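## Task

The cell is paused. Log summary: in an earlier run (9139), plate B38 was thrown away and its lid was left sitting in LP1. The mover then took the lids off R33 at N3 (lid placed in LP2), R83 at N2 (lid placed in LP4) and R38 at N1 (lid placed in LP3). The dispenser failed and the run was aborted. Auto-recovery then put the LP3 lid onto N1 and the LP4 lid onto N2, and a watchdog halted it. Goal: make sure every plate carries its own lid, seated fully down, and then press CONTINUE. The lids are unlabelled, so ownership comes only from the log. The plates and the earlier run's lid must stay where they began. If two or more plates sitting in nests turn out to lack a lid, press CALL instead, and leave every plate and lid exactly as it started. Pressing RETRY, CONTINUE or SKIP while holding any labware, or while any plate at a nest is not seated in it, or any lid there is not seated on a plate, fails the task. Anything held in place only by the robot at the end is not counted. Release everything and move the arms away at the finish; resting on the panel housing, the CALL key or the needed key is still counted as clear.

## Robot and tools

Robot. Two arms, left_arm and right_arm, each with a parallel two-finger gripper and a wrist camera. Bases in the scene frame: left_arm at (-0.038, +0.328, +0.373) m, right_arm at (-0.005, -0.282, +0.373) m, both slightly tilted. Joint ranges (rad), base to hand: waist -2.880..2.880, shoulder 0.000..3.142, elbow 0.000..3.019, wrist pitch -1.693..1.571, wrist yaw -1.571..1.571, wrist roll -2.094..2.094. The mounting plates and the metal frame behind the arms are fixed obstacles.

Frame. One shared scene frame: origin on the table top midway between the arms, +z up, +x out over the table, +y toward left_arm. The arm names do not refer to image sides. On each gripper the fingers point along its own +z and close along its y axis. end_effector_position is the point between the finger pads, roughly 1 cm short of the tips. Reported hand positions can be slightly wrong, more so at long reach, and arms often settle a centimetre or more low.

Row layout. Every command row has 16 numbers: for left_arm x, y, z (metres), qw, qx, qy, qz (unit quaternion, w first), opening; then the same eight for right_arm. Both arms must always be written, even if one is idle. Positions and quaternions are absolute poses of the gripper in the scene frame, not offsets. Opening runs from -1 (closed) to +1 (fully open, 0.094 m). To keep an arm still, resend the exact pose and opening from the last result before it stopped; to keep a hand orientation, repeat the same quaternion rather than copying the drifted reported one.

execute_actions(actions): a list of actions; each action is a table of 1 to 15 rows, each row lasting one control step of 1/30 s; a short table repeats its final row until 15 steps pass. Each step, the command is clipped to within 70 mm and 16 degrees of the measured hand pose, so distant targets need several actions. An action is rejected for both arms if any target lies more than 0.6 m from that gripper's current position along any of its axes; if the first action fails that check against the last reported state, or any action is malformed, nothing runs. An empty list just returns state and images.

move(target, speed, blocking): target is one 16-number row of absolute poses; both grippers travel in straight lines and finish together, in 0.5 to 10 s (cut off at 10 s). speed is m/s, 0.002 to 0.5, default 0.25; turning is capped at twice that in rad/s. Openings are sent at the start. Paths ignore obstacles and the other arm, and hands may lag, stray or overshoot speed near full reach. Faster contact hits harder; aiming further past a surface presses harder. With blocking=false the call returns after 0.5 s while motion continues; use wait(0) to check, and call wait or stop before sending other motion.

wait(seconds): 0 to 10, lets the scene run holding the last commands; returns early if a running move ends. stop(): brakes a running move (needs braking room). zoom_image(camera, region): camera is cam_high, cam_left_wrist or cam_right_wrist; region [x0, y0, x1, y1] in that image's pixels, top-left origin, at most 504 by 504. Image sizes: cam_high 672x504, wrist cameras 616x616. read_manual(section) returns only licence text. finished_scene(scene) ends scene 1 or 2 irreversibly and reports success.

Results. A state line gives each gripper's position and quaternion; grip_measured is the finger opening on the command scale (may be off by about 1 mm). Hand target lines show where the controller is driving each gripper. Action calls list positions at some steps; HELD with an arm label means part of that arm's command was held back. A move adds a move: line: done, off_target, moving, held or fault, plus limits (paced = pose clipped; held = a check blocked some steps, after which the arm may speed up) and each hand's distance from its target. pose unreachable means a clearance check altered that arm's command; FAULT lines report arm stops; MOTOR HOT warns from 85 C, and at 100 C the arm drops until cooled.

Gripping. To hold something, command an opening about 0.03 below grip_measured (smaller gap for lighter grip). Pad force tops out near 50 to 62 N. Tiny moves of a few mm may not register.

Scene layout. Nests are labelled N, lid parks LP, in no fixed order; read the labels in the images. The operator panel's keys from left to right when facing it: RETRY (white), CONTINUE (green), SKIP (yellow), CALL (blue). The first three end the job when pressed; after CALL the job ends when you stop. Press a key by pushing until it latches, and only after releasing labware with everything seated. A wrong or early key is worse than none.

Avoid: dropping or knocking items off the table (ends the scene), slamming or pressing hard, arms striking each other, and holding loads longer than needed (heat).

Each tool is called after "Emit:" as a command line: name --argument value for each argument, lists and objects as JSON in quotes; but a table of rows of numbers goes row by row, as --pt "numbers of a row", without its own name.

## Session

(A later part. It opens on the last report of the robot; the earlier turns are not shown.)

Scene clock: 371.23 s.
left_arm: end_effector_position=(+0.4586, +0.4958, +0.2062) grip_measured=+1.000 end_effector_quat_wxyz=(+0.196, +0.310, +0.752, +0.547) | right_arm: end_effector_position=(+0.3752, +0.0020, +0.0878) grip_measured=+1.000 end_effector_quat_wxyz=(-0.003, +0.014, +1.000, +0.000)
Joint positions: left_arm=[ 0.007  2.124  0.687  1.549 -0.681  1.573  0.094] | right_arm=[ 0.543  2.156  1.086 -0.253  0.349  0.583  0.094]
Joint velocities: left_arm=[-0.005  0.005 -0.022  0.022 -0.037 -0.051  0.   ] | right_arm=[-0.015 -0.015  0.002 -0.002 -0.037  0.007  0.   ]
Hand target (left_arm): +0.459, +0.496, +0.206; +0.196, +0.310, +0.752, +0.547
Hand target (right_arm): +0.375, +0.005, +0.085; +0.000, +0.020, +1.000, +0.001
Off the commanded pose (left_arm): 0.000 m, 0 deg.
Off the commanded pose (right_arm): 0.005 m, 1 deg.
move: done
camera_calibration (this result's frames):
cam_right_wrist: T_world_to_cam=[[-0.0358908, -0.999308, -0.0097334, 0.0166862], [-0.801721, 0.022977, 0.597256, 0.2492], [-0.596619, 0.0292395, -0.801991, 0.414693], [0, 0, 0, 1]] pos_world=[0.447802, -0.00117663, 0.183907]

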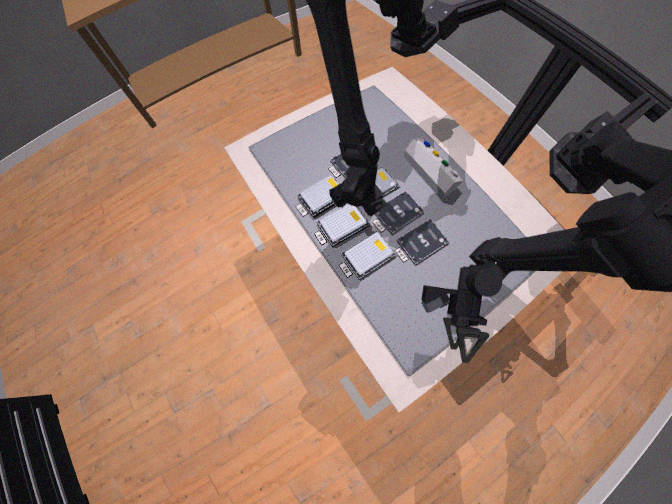

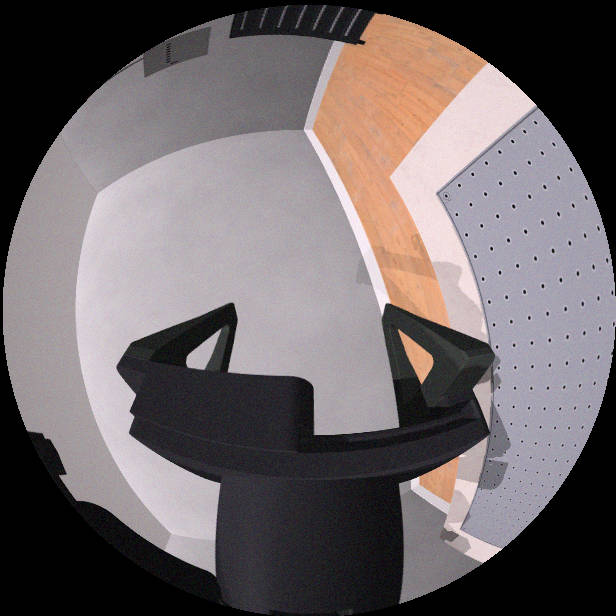

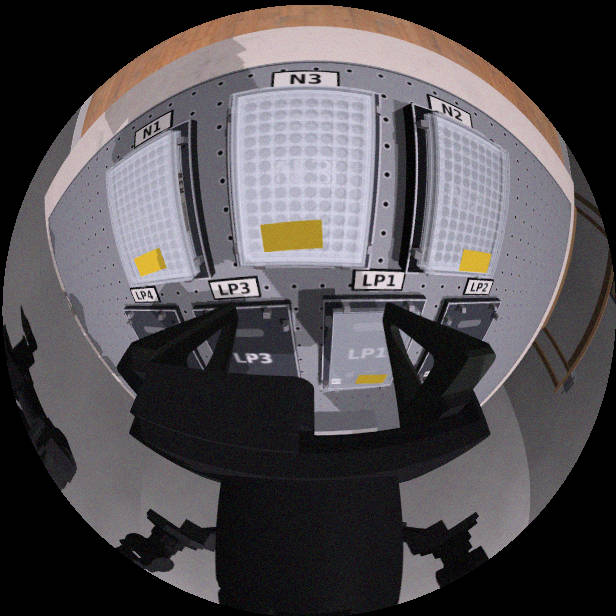

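Emit:
zoom_image --camera "cam_right_wrist" --region '[220, 215, 290, 285]'

Emit:
zoom_image --camera "cam_right_wrist" --region '[320, 215, 390, 285]'

Emit:
zoom_image --camera "cam_right_wrist" --region '[220, 80, 290, 150]'

Emit:
zoom_image --camera "cam_right_wrist" --region '[325, 80, 395, 150]'

Region (220, 215, 290, 285) of cam_right_wrist's 616x616 image, scaled by 7.200, with more detail than that image has.

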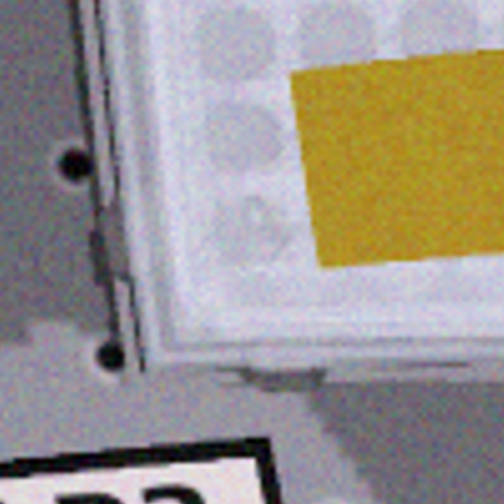

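Region (320, 215, 390, 285) of cam_right_wrist's 616x616 image, scaled by 7.200, with more detail than that image has.

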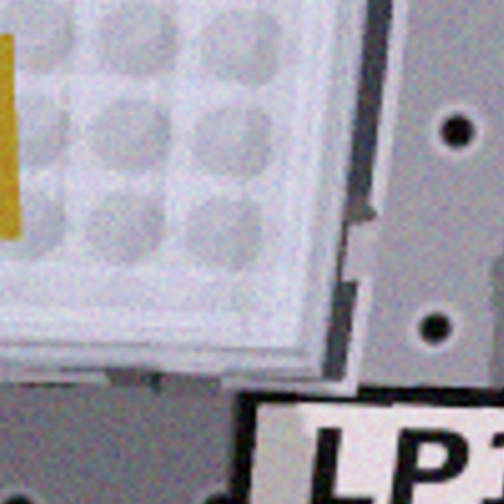

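Region (220, 80, 290, 150) of cam_right_wrist's 616x616 image, scaled by 7.200, with more detail than that image has.

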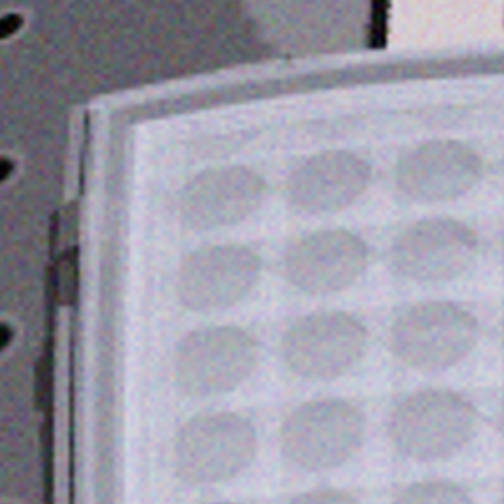

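Region (325, 80, 395, 150) of cam_right_wrist's 616x616 image, scaled by 7.200, with more detail than that image has.

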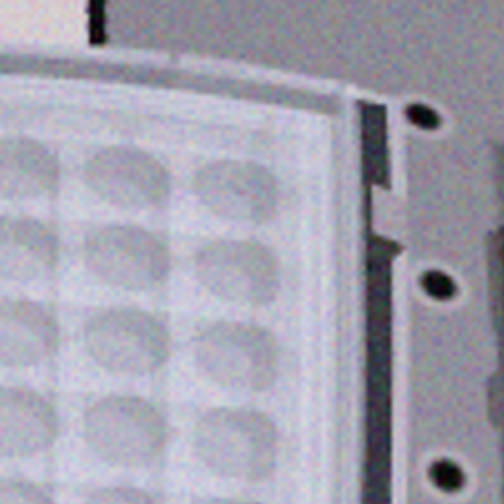

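Emit:
move --target '[0.4586,0.4958,0.2062,0.196,0.310,0.752,0.547,1,0.412,0.006,0.068,0.003,0.024,1,0.0,1]' --speed 0.1

Scene clock: 396.93 s.
left_arm: end_effector_position=(+0.4586, +0.4958, +0.2062) grip_measured=+1.000 end_effector_quat_wxyz=(+0.196, +0.310, +0.752, +0.547) | right_arm: end_effector_position=(+0.4106, +0.0161, +0.0811) grip_measured=+1.000 end_effector_quat_wxyz=(+0.013, +0.023, +1.000, +0.008)
Joint positions: left_arm=[ 0.007  2.124  0.687  1.549 -0.681  1.573  0.094] | right_arm=[ 0.528  2.189  1.178 -0.271  0.349  0.572  0.094]
Joint velocities: left_arm=[-0.005  0.005 -0.017 -0.017  0.007 -0.051  0.   ] | right_arm=[-0.005 -0.024  0.002 -0.017  0.051  0.037  0.   ]
Hand target (left_arm): +0.459, +0.496, +0.206; +0.196, +0.310, +0.752, +0.547
Hand target (right_arm): +0.412, +0.006, +0.069; +0.003, +0.024, +1.000, -0.000
Off the commanded pose (left_arm): 0.000 m, 0 deg.
Off the commanded pose (right_arm): 0.017 m, 1 deg.
move: off_target (right_arm)
camera_calibration (this result's frames):
cam_right_wrist: T_world_to_cam=[[-0.0530791, -0.998263, -0.0255558, 0.0402745], [-0.819964, 0.0289635, 0.571682, 0.29068], [-0.569949, 0.0512992, -0.820077, 0.420123], [0, 0, 0, 1]] pos_world=[0.479933, 0.0102335, 0.179386]

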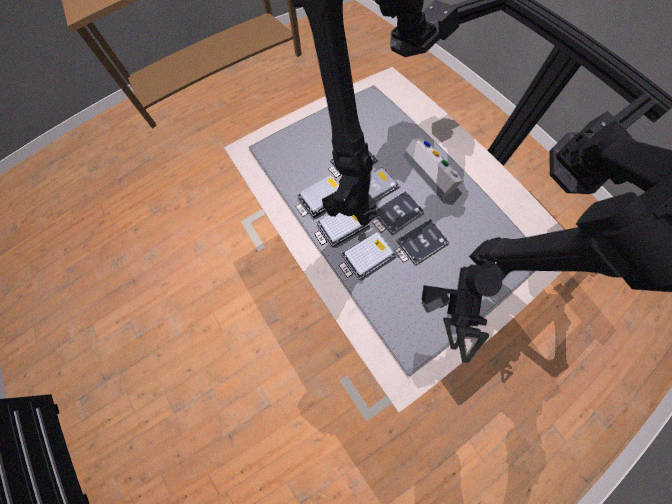

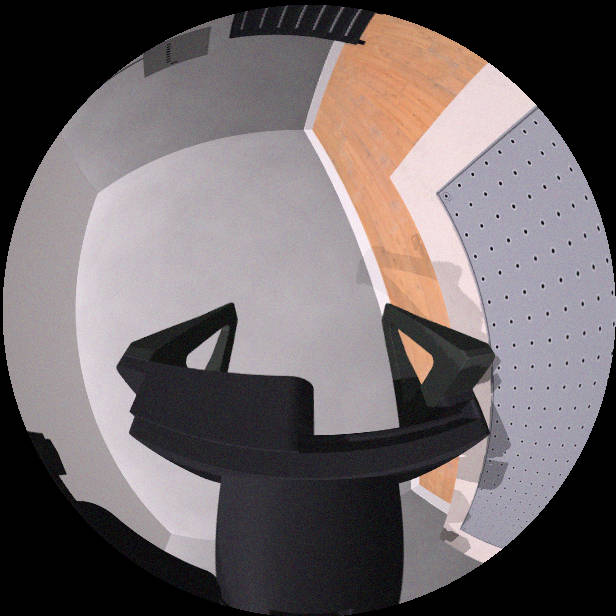

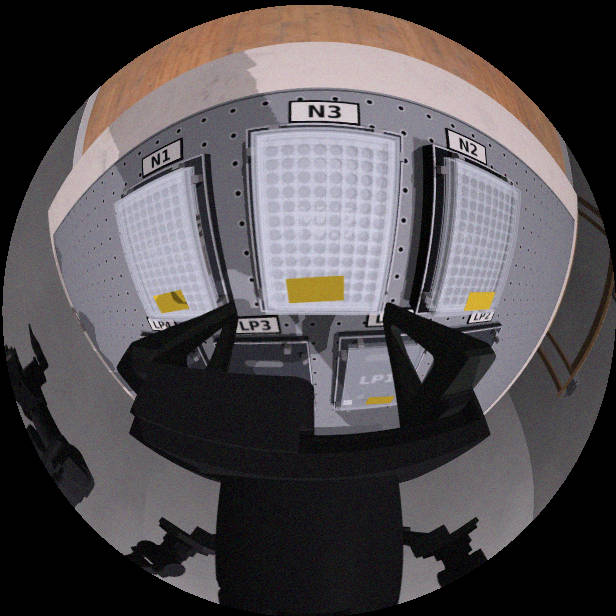

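Emit:
move --target '[0.4586,0.4958,0.2062,0.196,0.310,0.752,0.547,1,0.411,-0.002,0.061,0.0,0.022,1,-0.004,1]' --speed 0.05

Scene clock: 402.13 s.
left_arm: end_effector_position=(+0.4586, +0.4958, +0.2062) grip_measured=+1.000 end_effector_quat_wxyz=(+0.196, +0.310, +0.752, +0.547) | right_arm: end_effector_position=(+0.4090, +0.0073, +0.0732) grip_measured=+1.000 end_effector_quat_wxyz=(+0.007, +0.019, +1.000, +0.001)
Joint positions: left_arm=[ 0.007  2.124  0.687  1.549 -0.681  1.573  0.094] | right_arm=[ 0.512  2.201  1.178 -0.271  0.349  0.555  0.094]
Joint velocities: left_arm=[-0.005  0.005 -0.012  0.022 -0.037 -0.051  0.   ] | right_arm=[-0.005 -0.005 -0.022  0.002  0.007  0.007  0.   ]
Hand target (left_arm): +0.459, +0.496, +0.206; +0.196, +0.310, +0.752, +0.547
Hand target (right_arm): +0.411, -0.002, +0.061; -0.000, +0.022, +1.000, -0.004
Off the commanded pose (left_arm): 0.000 m, 0 deg.
Off the commanded pose (right_arm): 0.015 m, 1 deg.
move: off_target (right_arm)
camera_calibration (this result's frames):
cam_right_wrist: T_world_to_cam=[[-0.0463099, -0.998845, -0.0127986, 0.0275162], [-0.81331, 0.0302628, 0.581043, 0.290712], [-0.579984, 0.0373173, -0.813772, 0.416955], [0, 0, 0, 1]] pos_world=[0.479541, 0.00312707, 0.170742]

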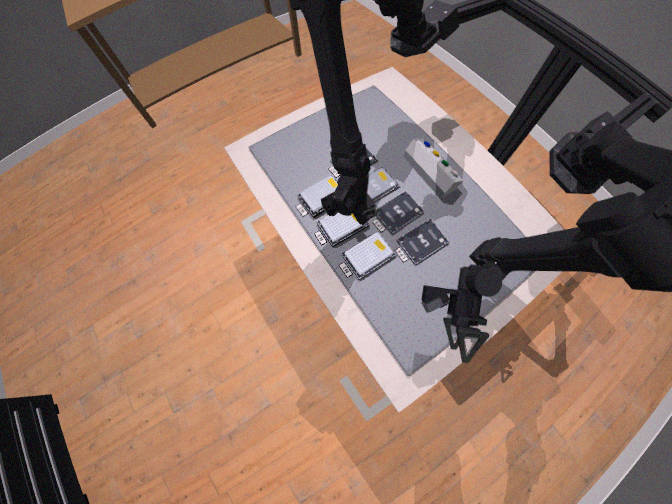

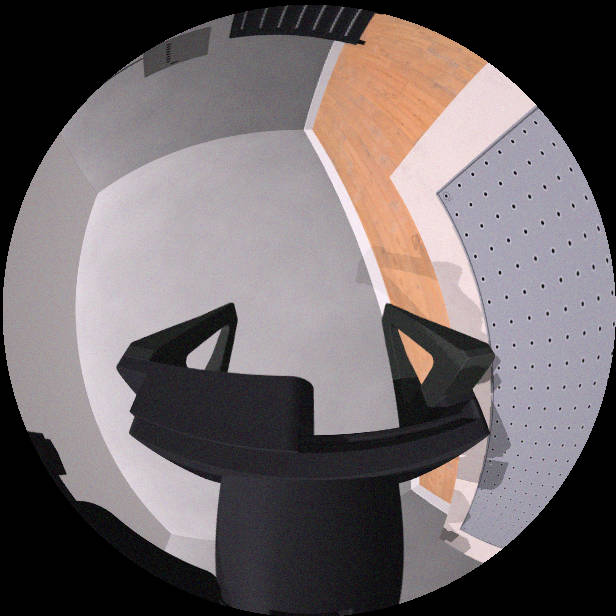

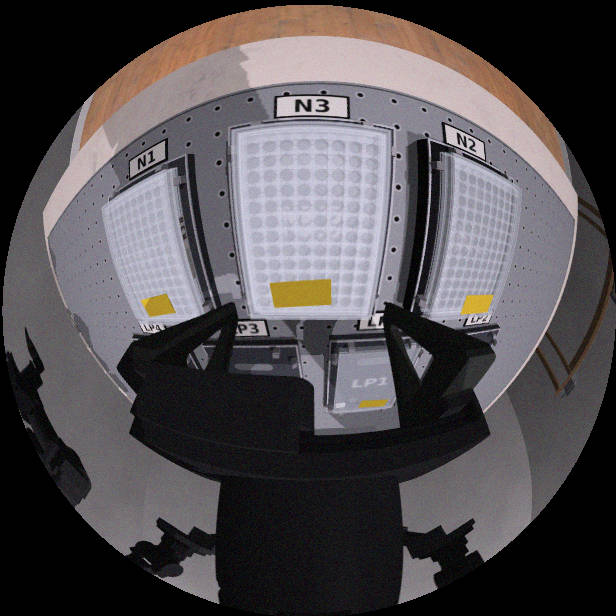

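Camera is now on the centreline; good for measuring.

Emit:
zoom_image --camera "cam_right_wrist" --region '[225, 240, 395, 330]'

Emit:
zoom_image --camera "cam_right_wrist" --region '[220, 110, 400, 200]'

Region (225, 240, 395, 330) of cam_right_wrist's 616x616 image, scaled by 2.965, with more detail than that image has; it fills the top 267 rows of this view, and the rest is white.

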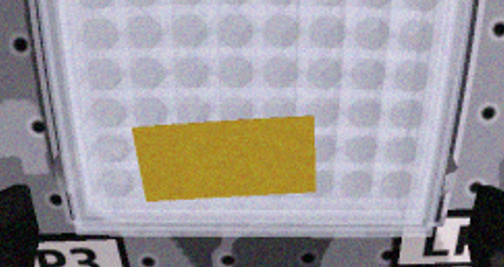

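Region (220, 110, 400, 200) of cam_right_wrist's 616x616 image, scaled by 2.800, with more detail than that image has.

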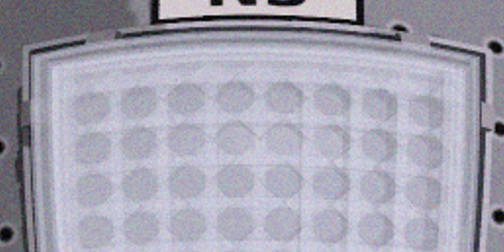

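Emit:
zoom_image --camera "cam_right_wrist" --region '[222, 115, 282, 175]'

Emit:
zoom_image --camera "cam_right_wrist" --region '[342, 115, 402, 175]'

Emit:
zoom_image --camera "cam_right_wrist" --region '[232, 270, 292, 330]'

Emit:
zoom_image --camera "cam_right_wrist" --region '[330, 270, 390, 330]'

Region (222, 115, 282, 175) of cam_right_wrist's 616x616 image, scaled by 8.400, with more detail than that image has.

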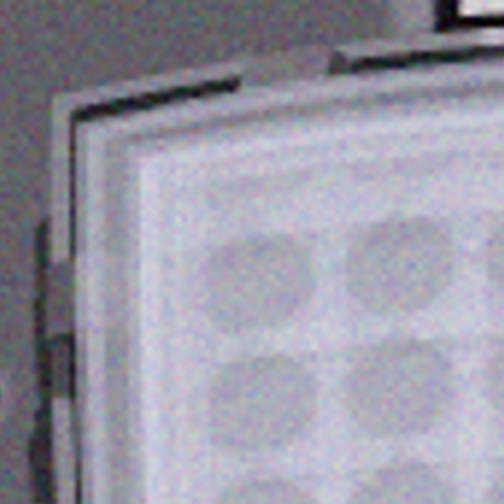

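Region (342, 115, 402, 175) of cam_right_wrist's 616x616 image, scaled by 8.400, with more detail than that image has.

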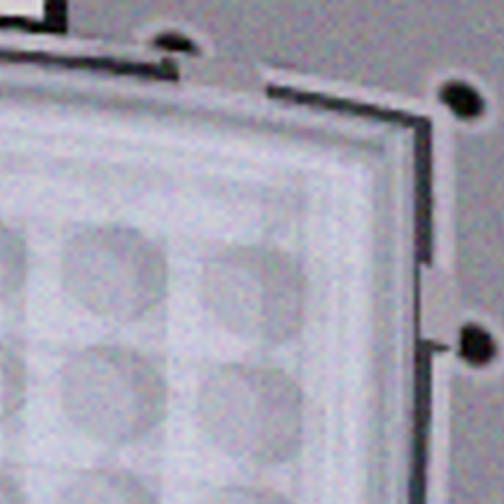

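Region (232, 270, 292, 330) of cam_right_wrist's 616x616 image, scaled by 8.400, with more detail than that image has.

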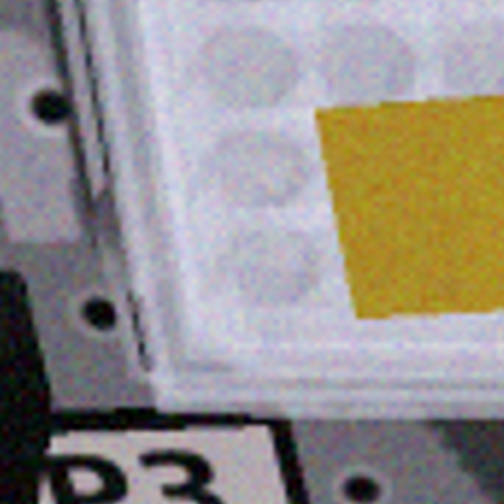

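Region (330, 270, 390, 330) of cam_right_wrist's 616x616 image, scaled by 8.400, with more detail than that image has.

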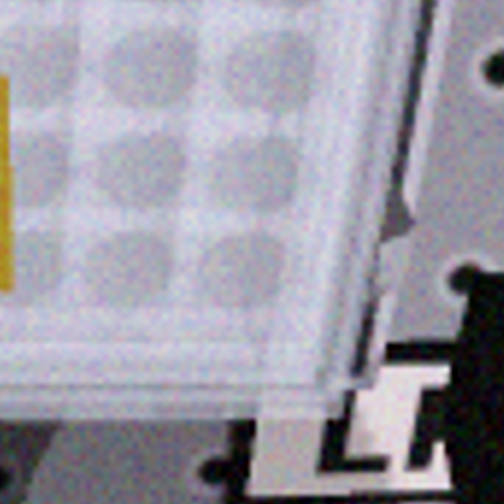

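Emit:
zoom_image --camera "cam_right_wrist" --region '[130, 140, 250, 260]'

Emit:
zoom_image --camera "cam_right_wrist" --region '[390, 130, 510, 250]'

Region (130, 140, 250, 260) of cam_right_wrist's 616x616 image, scaled by 4.200, with more detail than that image has.

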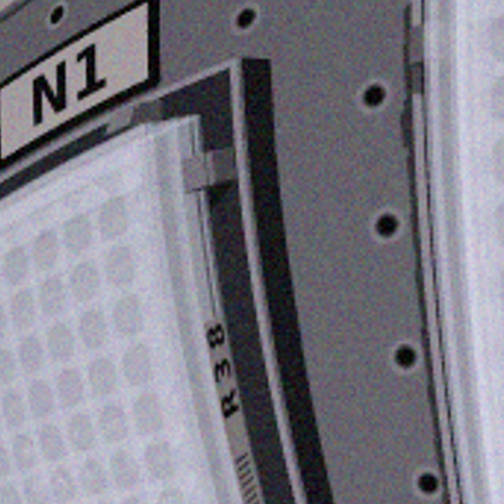

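Region (390, 130, 510, 250) of cam_right_wrist's 616x616 image, scaled by 4.200, with more detail than that image has.

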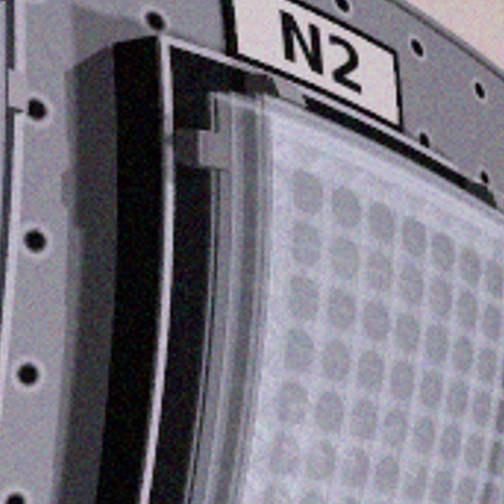

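Emit:
move --target '[0.4586,0.4958,0.2062,0.196,0.310,0.752,0.547,1,0.40,0.13,0.085,0.0,0.022,1,0,1]' --speed 0.25

Scene clock: 435.17 s.
left_arm: end_effector_position=(+0.4586, +0.4958, +0.2062) grip_measured=+1.000 end_effector_quat_wxyz=(+0.196, +0.310, +0.752, +0.547) | right_arm: end_effector_position=(+0.3967, +0.1329, +0.0960) grip_measured=+1.000 end_effector_quat_wxyz=(+0.005, +0.012, +1.000, +0.009)
Joint positions: left_arm=[ 0.007  2.124  0.687  1.549 -0.681  1.573  0.094] | right_arm=[ 0.708  2.309  1.423 -0.475  0.382  0.742  0.094]
Joint velocities: left_arm=[-0.005 -0.015 -0.002  0.007 -0.007 -0.007  0.   ] | right_arm=[-0.005 -0.005  0.017  0.002 -0.095  0.007  0.   ]
Hand target (left_arm): +0.459, +0.496, +0.206; +0.196, +0.310, +0.752, +0.547
Hand target (right_arm): +0.399, +0.130, +0.086; +0.001, +0.022, +1.000, +0.001
Off the commanded pose (left_arm): 0.000 m, 0 deg.
Off the commanded pose (right_arm): 0.012 m, 2 deg.
move: off_target (right_arm)
camera_calibration (this result's frames):
cam_right_wrist: T_world_to_cam=[[-0.0322042, -0.999111, -0.0272126, 0.148515], [-0.811476, 0.0102418, 0.584296, 0.26534], [-0.583497, 0.0408992, -0.811085, 0.424384], [0, 0, 0, 1]] pos_world=[0.467727, 0.128308, 0.193216]

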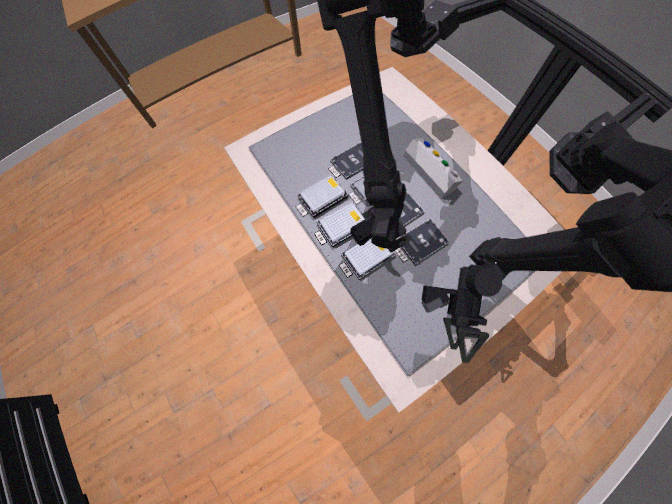

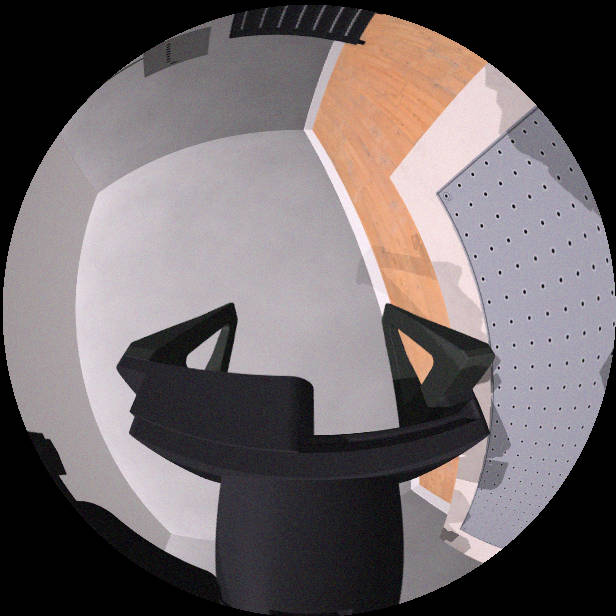

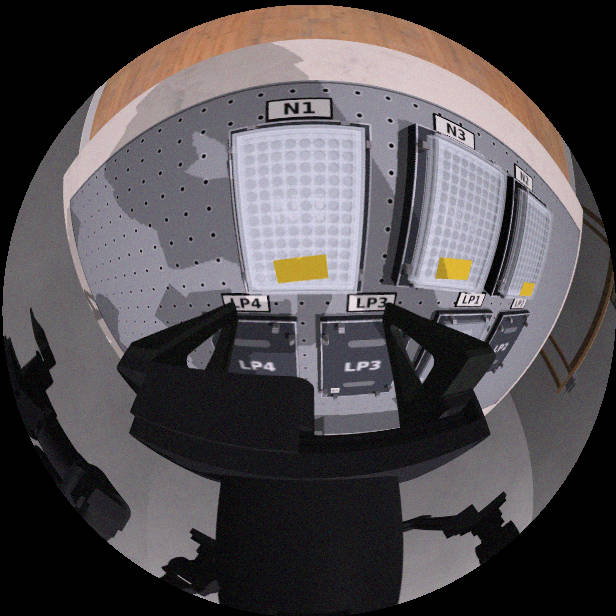

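Emit:
zoom_image --camera "cam_right_wrist" --region '[385, 115, 475, 205]'

Emit:
zoom_image --camera "cam_right_wrist" --region '[385, 210, 475, 300]'

Emit:
zoom_image --camera "cam_right_wrist" --region '[215, 115, 395, 300]'

Region (385, 115, 475, 205) of cam_right_wrist's 616x616 image, scaled by 5.600, with more detail than that image has.

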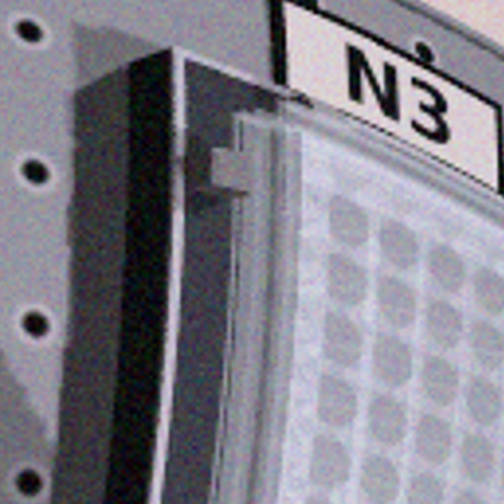

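Region (385, 210, 475, 300) of cam_right_wrist's 616x616 image, scaled by 5.600, with more detail than that image has.

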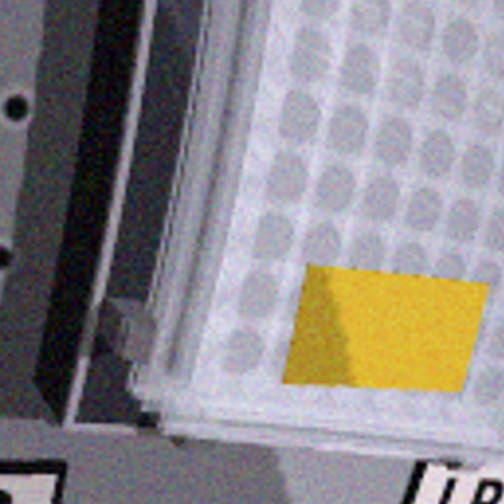

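Region (215, 115, 395, 300) of cam_right_wrist's 616x616 image, scaled by 2.724, with more detail than that image has; it fills the left 490 columns of this view, and the rest is white.

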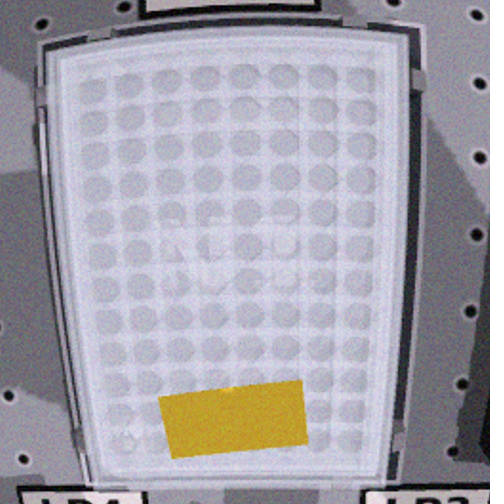

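Emit:
zoom_image --camera "cam_high" --region '[295, 170, 375, 250]'

Emit:
zoom_image --camera "cam_right_wrist" --region '[440, 130, 540, 300]'

Region (295, 170, 375, 250) of cam_high's 672x504 image, scaled by 6.300, with more detail than that image has.

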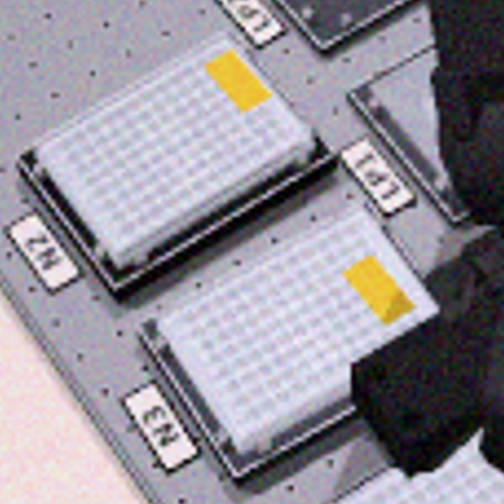

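Region (440, 130, 540, 300) of cam_right_wrist's 616x616 image, scaled by 2.965, with more detail than that image has; it fills the left 296 columns of this view, and the rest is white.

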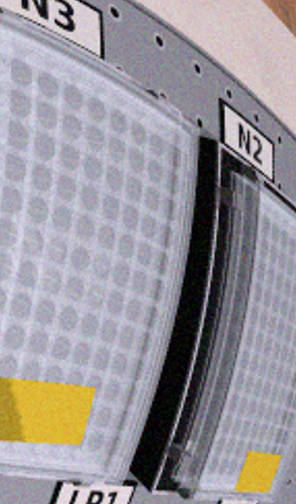

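Emit:
move --target '[0.4586,0.4958,0.2062,0.196,0.310,0.752,0.547,1,0.575,-0.005,0.08,0.0,0.022,1,0,-1]' --speed 0.3

Emit:
move --target '[0.4586,0.4958,0.2062,0.196,0.310,0.752,0.547,1,0.578,-0.005,0.03,0.0,0.022,1,0,-1]' --speed 0.2

Scene clock: 460.10 s.
left_arm: end_effector_position=(+0.4586, +0.4958, +0.2062) grip_measured=+1.000 end_effector_quat_wxyz=(+0.196, +0.310, +0.752, +0.547) | right_arm: end_effector_position=(+0.5676, -0.0029, +0.0800) grip_measured=-0.978 end_effector_quat_wxyz=(-0.003, +0.025, +1.000, -0.004)
Joint positions: left_arm=[ 0.007  2.124  0.687  1.549 -0.681  1.573  0.094] | right_arm=[ 0.388  2.285  1.633 -0.623  0.315  0.447  0.001]
Joint velocities: left_arm=[-0.005 -0.015  0.017 -0.012 -0.037  0.007  0.   ] | right_arm=[-0.005 -0.005 -0.012  0.012 -0.037  0.007  0.001]
Hand target (left_arm): +0.459, +0.496, +0.206; +0.196, +0.310, +0.752, +0.547
Hand target (right_arm): +0.575, -0.003, +0.080; -0.001, +0.021, +1.000, -0.002
Off the commanded pose (left_arm): 0.000 m, 0 deg.
Off the commanded pose (right_arm): 0.008 m, 1 deg.
move: done
camera_calibration (this result's frames):
cam_right_wrist: T_world_to_cam=[[-0.0577549, -0.998329, -0.00190009, 0.0304259], [-0.801804, 0.0452515, 0.595871, 0.408403], [-0.59479, 0.035938, -0.803078, 0.522381], [0, 0, 0, 1]] pos_world=[0.639923, -0.00687918, 0.176214]

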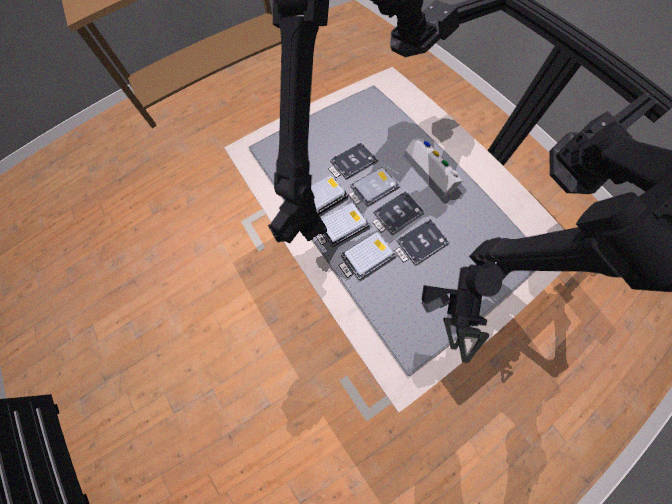

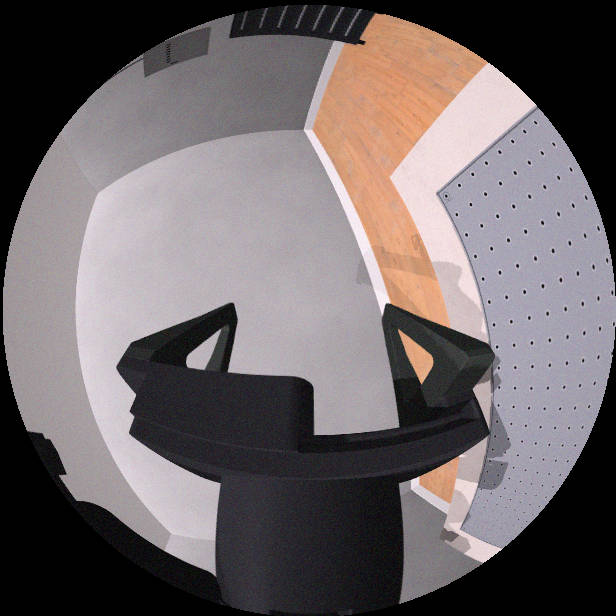

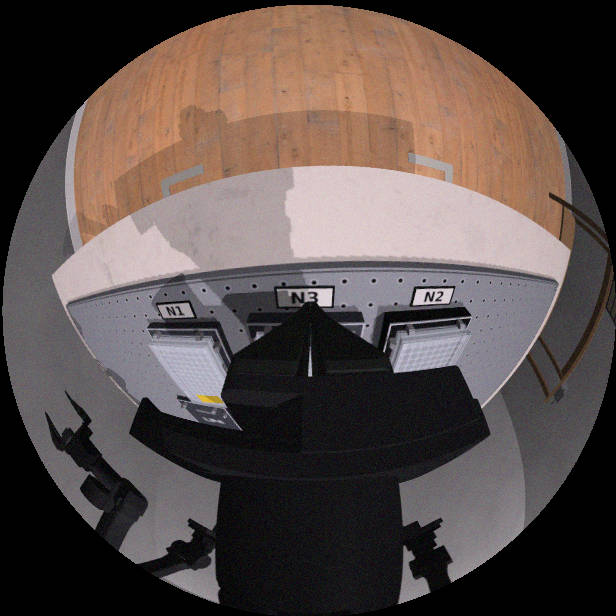

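Scene clock: 461.17 s.
left_arm: end_effector_position=(+0.4586, +0.4958, +0.2062) grip_measured=+1.000 end_effector_quat_wxyz=(+0.196, +0.310, +0.752, +0.547) | right_arm: end_effector_position=(+0.5596, +0.0057, +0.0368) grip_measured=-0.978 end_effector_quat_wxyz=(-0.009, +0.012, +1.000, -0.002)
Joint positions: left_arm=[ 0.007  2.124  0.687  1.549 -0.681  1.573  0.094] | right_arm=[ 0.381  2.381  1.687 -0.591  0.305  0.419  0.001]
Joint velocities: left_arm=[-0.015 -0.005 -0.002 -0.007  0.007 -0.066  0.   ] | right_arm=[-0.005  0.005  0.002 -0.002  0.022 -0.022 -0.001]
Hand target (left_arm): +0.459, +0.496, +0.206; +0.196, +0.310, +0.752, +0.547
Hand target (right_arm): +0.578, -0.005, +0.031; +0.000, +0.022, +1.000, -0.000
Off the commanded pose (left_arm): 0.000 m, 0 deg.
Off the commanded pose (right_arm): 0.022 m, 2 deg.
move: off_target (right_arm)
camera_calibration (this result's frames):
cam_right_wrist: T_world_to_cam=[[-0.0322642, -0.999468, -0.00479734, 0.0243308], [-0.79446, 0.0227332, 0.606891, 0.422966], [-0.606459, 0.0233922, -0.79477, 0.488919], [0, 0, 0, 1]] pos_world=[0.633324, 0.00326555, 0.132001]

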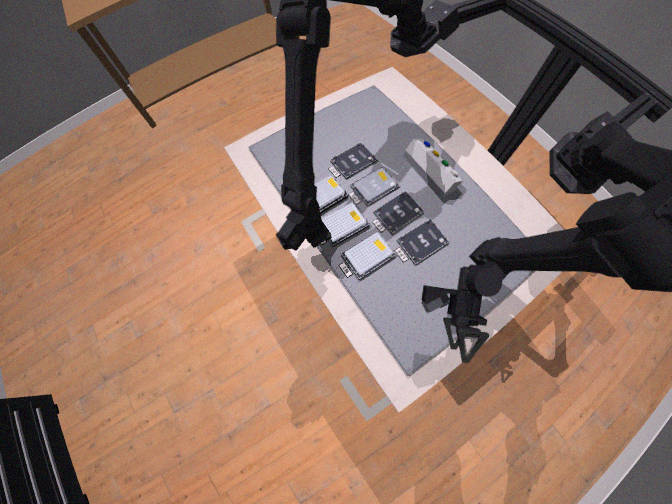

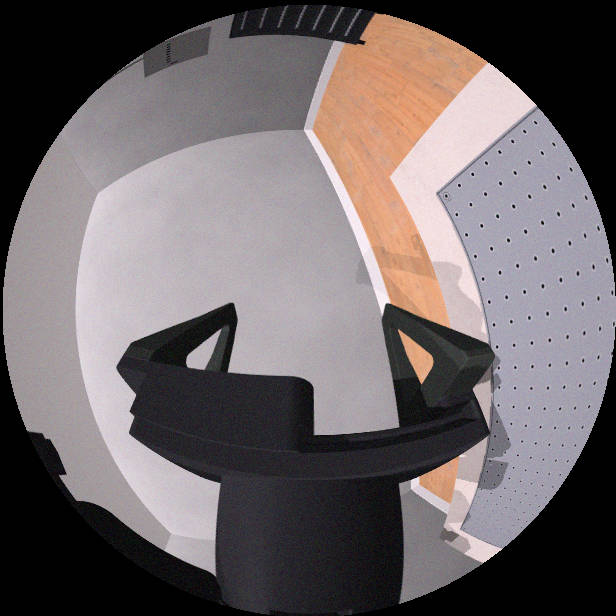

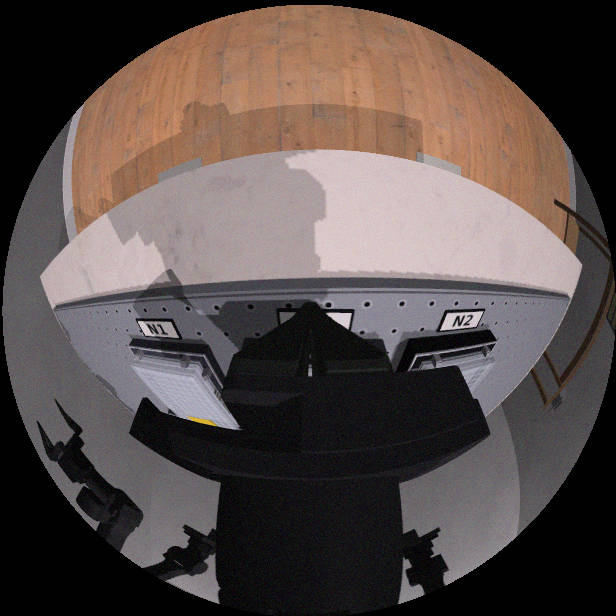

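Emit:
execute_actions --actions '[[[0.4586,0.4958,0.2062,0.196,0.310,0.752,0.547,1,0.578,-0.005,0.03,0.0,0.022,1,0,1]]]'

Emit:
zoom_image --camera "cam_right_wrist" --region '[240, 300, 400, 440]'

Emit:
zoom_image --camera "cam_high" --region '[310, 180, 410, 280]'

Scene clock: 465.87 s.
left_arm: end_effector_position=(+0.4586, +0.4958, +0.2062) grip_measured=+1.000 end_effector_quat_wxyz=(+0.196, +0.310, +0.752, +0.547) | right_arm: end_effector_position=(+0.5596, +0.0057, +0.0368) grip_measured=+1.000 end_effector_quat_wxyz=(-0.009, +0.012, +1.000, -0.002)
Joint positions: left_arm=[ 0.007  2.124  0.687  1.549 -0.681  1.573  0.094] | right_arm=[ 0.381  2.381  1.687 -0.591  0.305  0.418  0.094]
Joint velocities: left_arm=[-0.005  0.005 -0.002 -0.022 -0.007  0.007  0.   ] | right_arm=[ 0.005 -0.015 -0.007  0.007 -0.037 -0.081  0.   ]
Hand target (left_arm): +0.459, +0.496, +0.206; +0.196, +0.310, +0.752, +0.547
Hand target (right_arm): +0.578, -0.005, +0.031; +0.000, +0.022, +1.000, -0.000
Off the commanded pose (left_arm): 0.000 m, 0 deg.
Off the commanded pose (right_arm): 0.022 m, 2 deg.
Step readings (end_effector_position):
0: left_arm (+0.4586, +0.4958, +0.2062) | right_arm (+0.5596, +0.0057, +0.0368)
1: left_arm (+0.4586, +0.4958, +0.2062) | right_arm (+0.5596, +0.0057, +0.0368)
2: left_arm (+0.4586, +0.4958, +0.2062) | right_arm (+0.5596, +0.0057, +0.0368)
4: left_arm (+0.4586, +0.4958, +0.2062) | right_arm (+0.5596, +0.0057, +0.0368)
8: left_arm (+0.4586, +0.4958, +0.2062) | right_arm (+0.5596, +0.0057, +0.0368)
15: end_effector_position above
camera_calibration (this result's frames):
cam_right_wrist: T_world_to_cam=[[-0.031883, -0.99948, -0.00480449, 0.0241178], [-0.794467, 0.0224259, 0.606893, 0.422972], [-0.60647, 0.0231666, -0.794769, 0.488926], [0, 0, 0, 1]] pos_world=[0.633325, 0.00329299, 0.132001]

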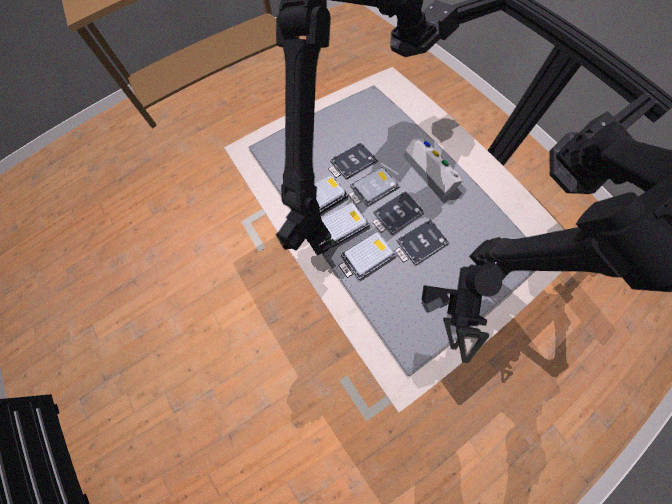

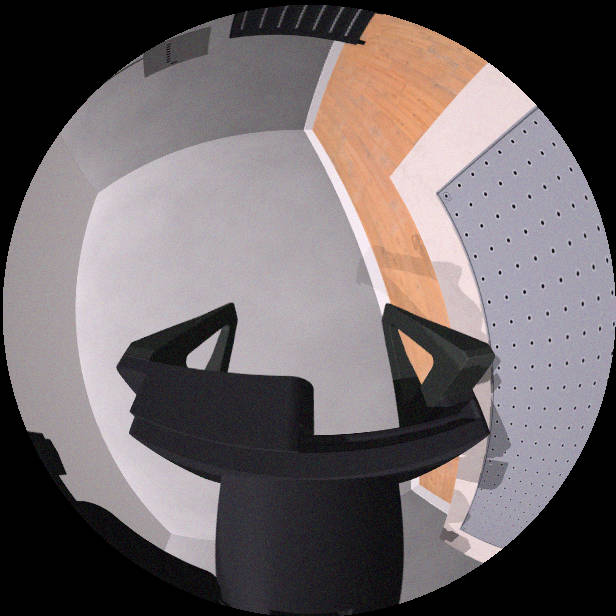

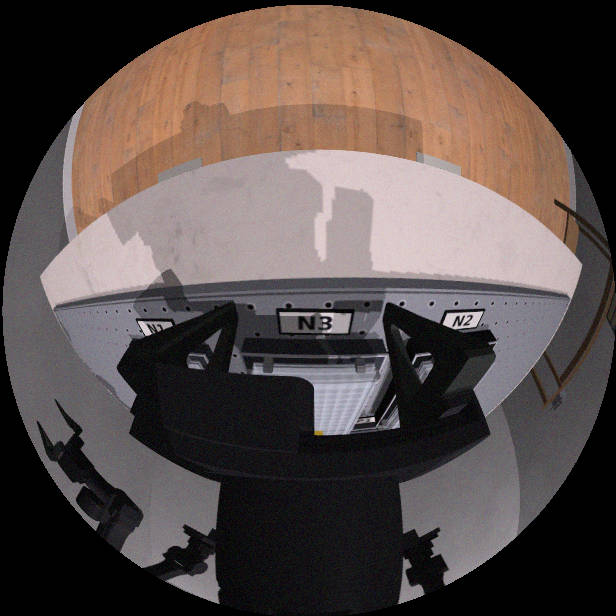

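Region (240, 300, 400, 440) of cam_right_wrist's 616x616 image, scaled by 3.150, with more detail than that image has; it fills the top 441 rows of this view, and the rest is white.

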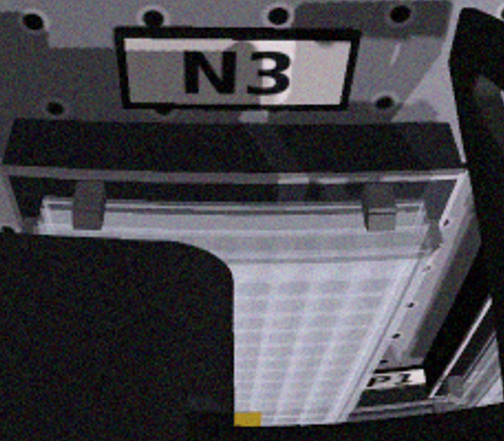

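Region (310, 180, 410, 280) of cam_high's 672x504 image, scaled by 5.040, with more detail than that image has.

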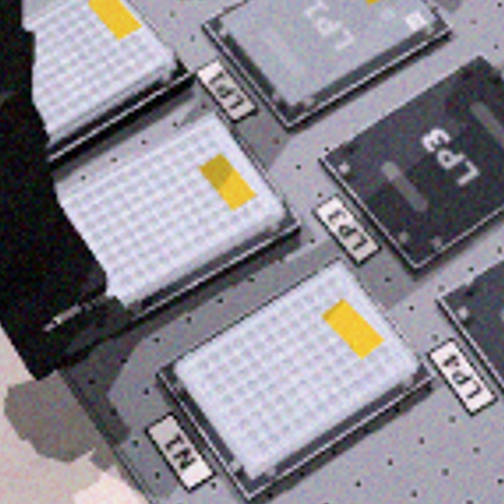

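Emit:
zoom_image --camera "cam_right_wrist" --region '[330, 340, 400, 410]'

Region (330, 340, 400, 410) of cam_right_wrist's 616x616 image, scaled by 7.200, with more detail than that image has.

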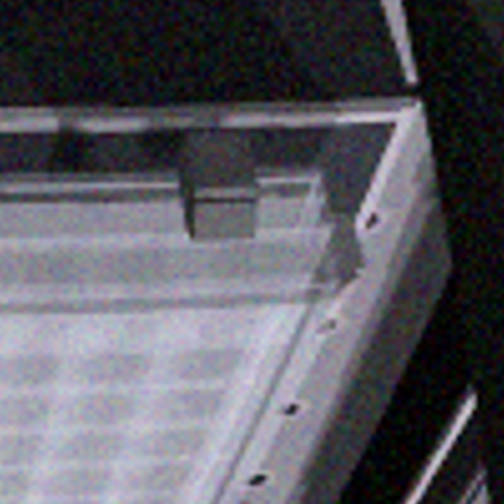

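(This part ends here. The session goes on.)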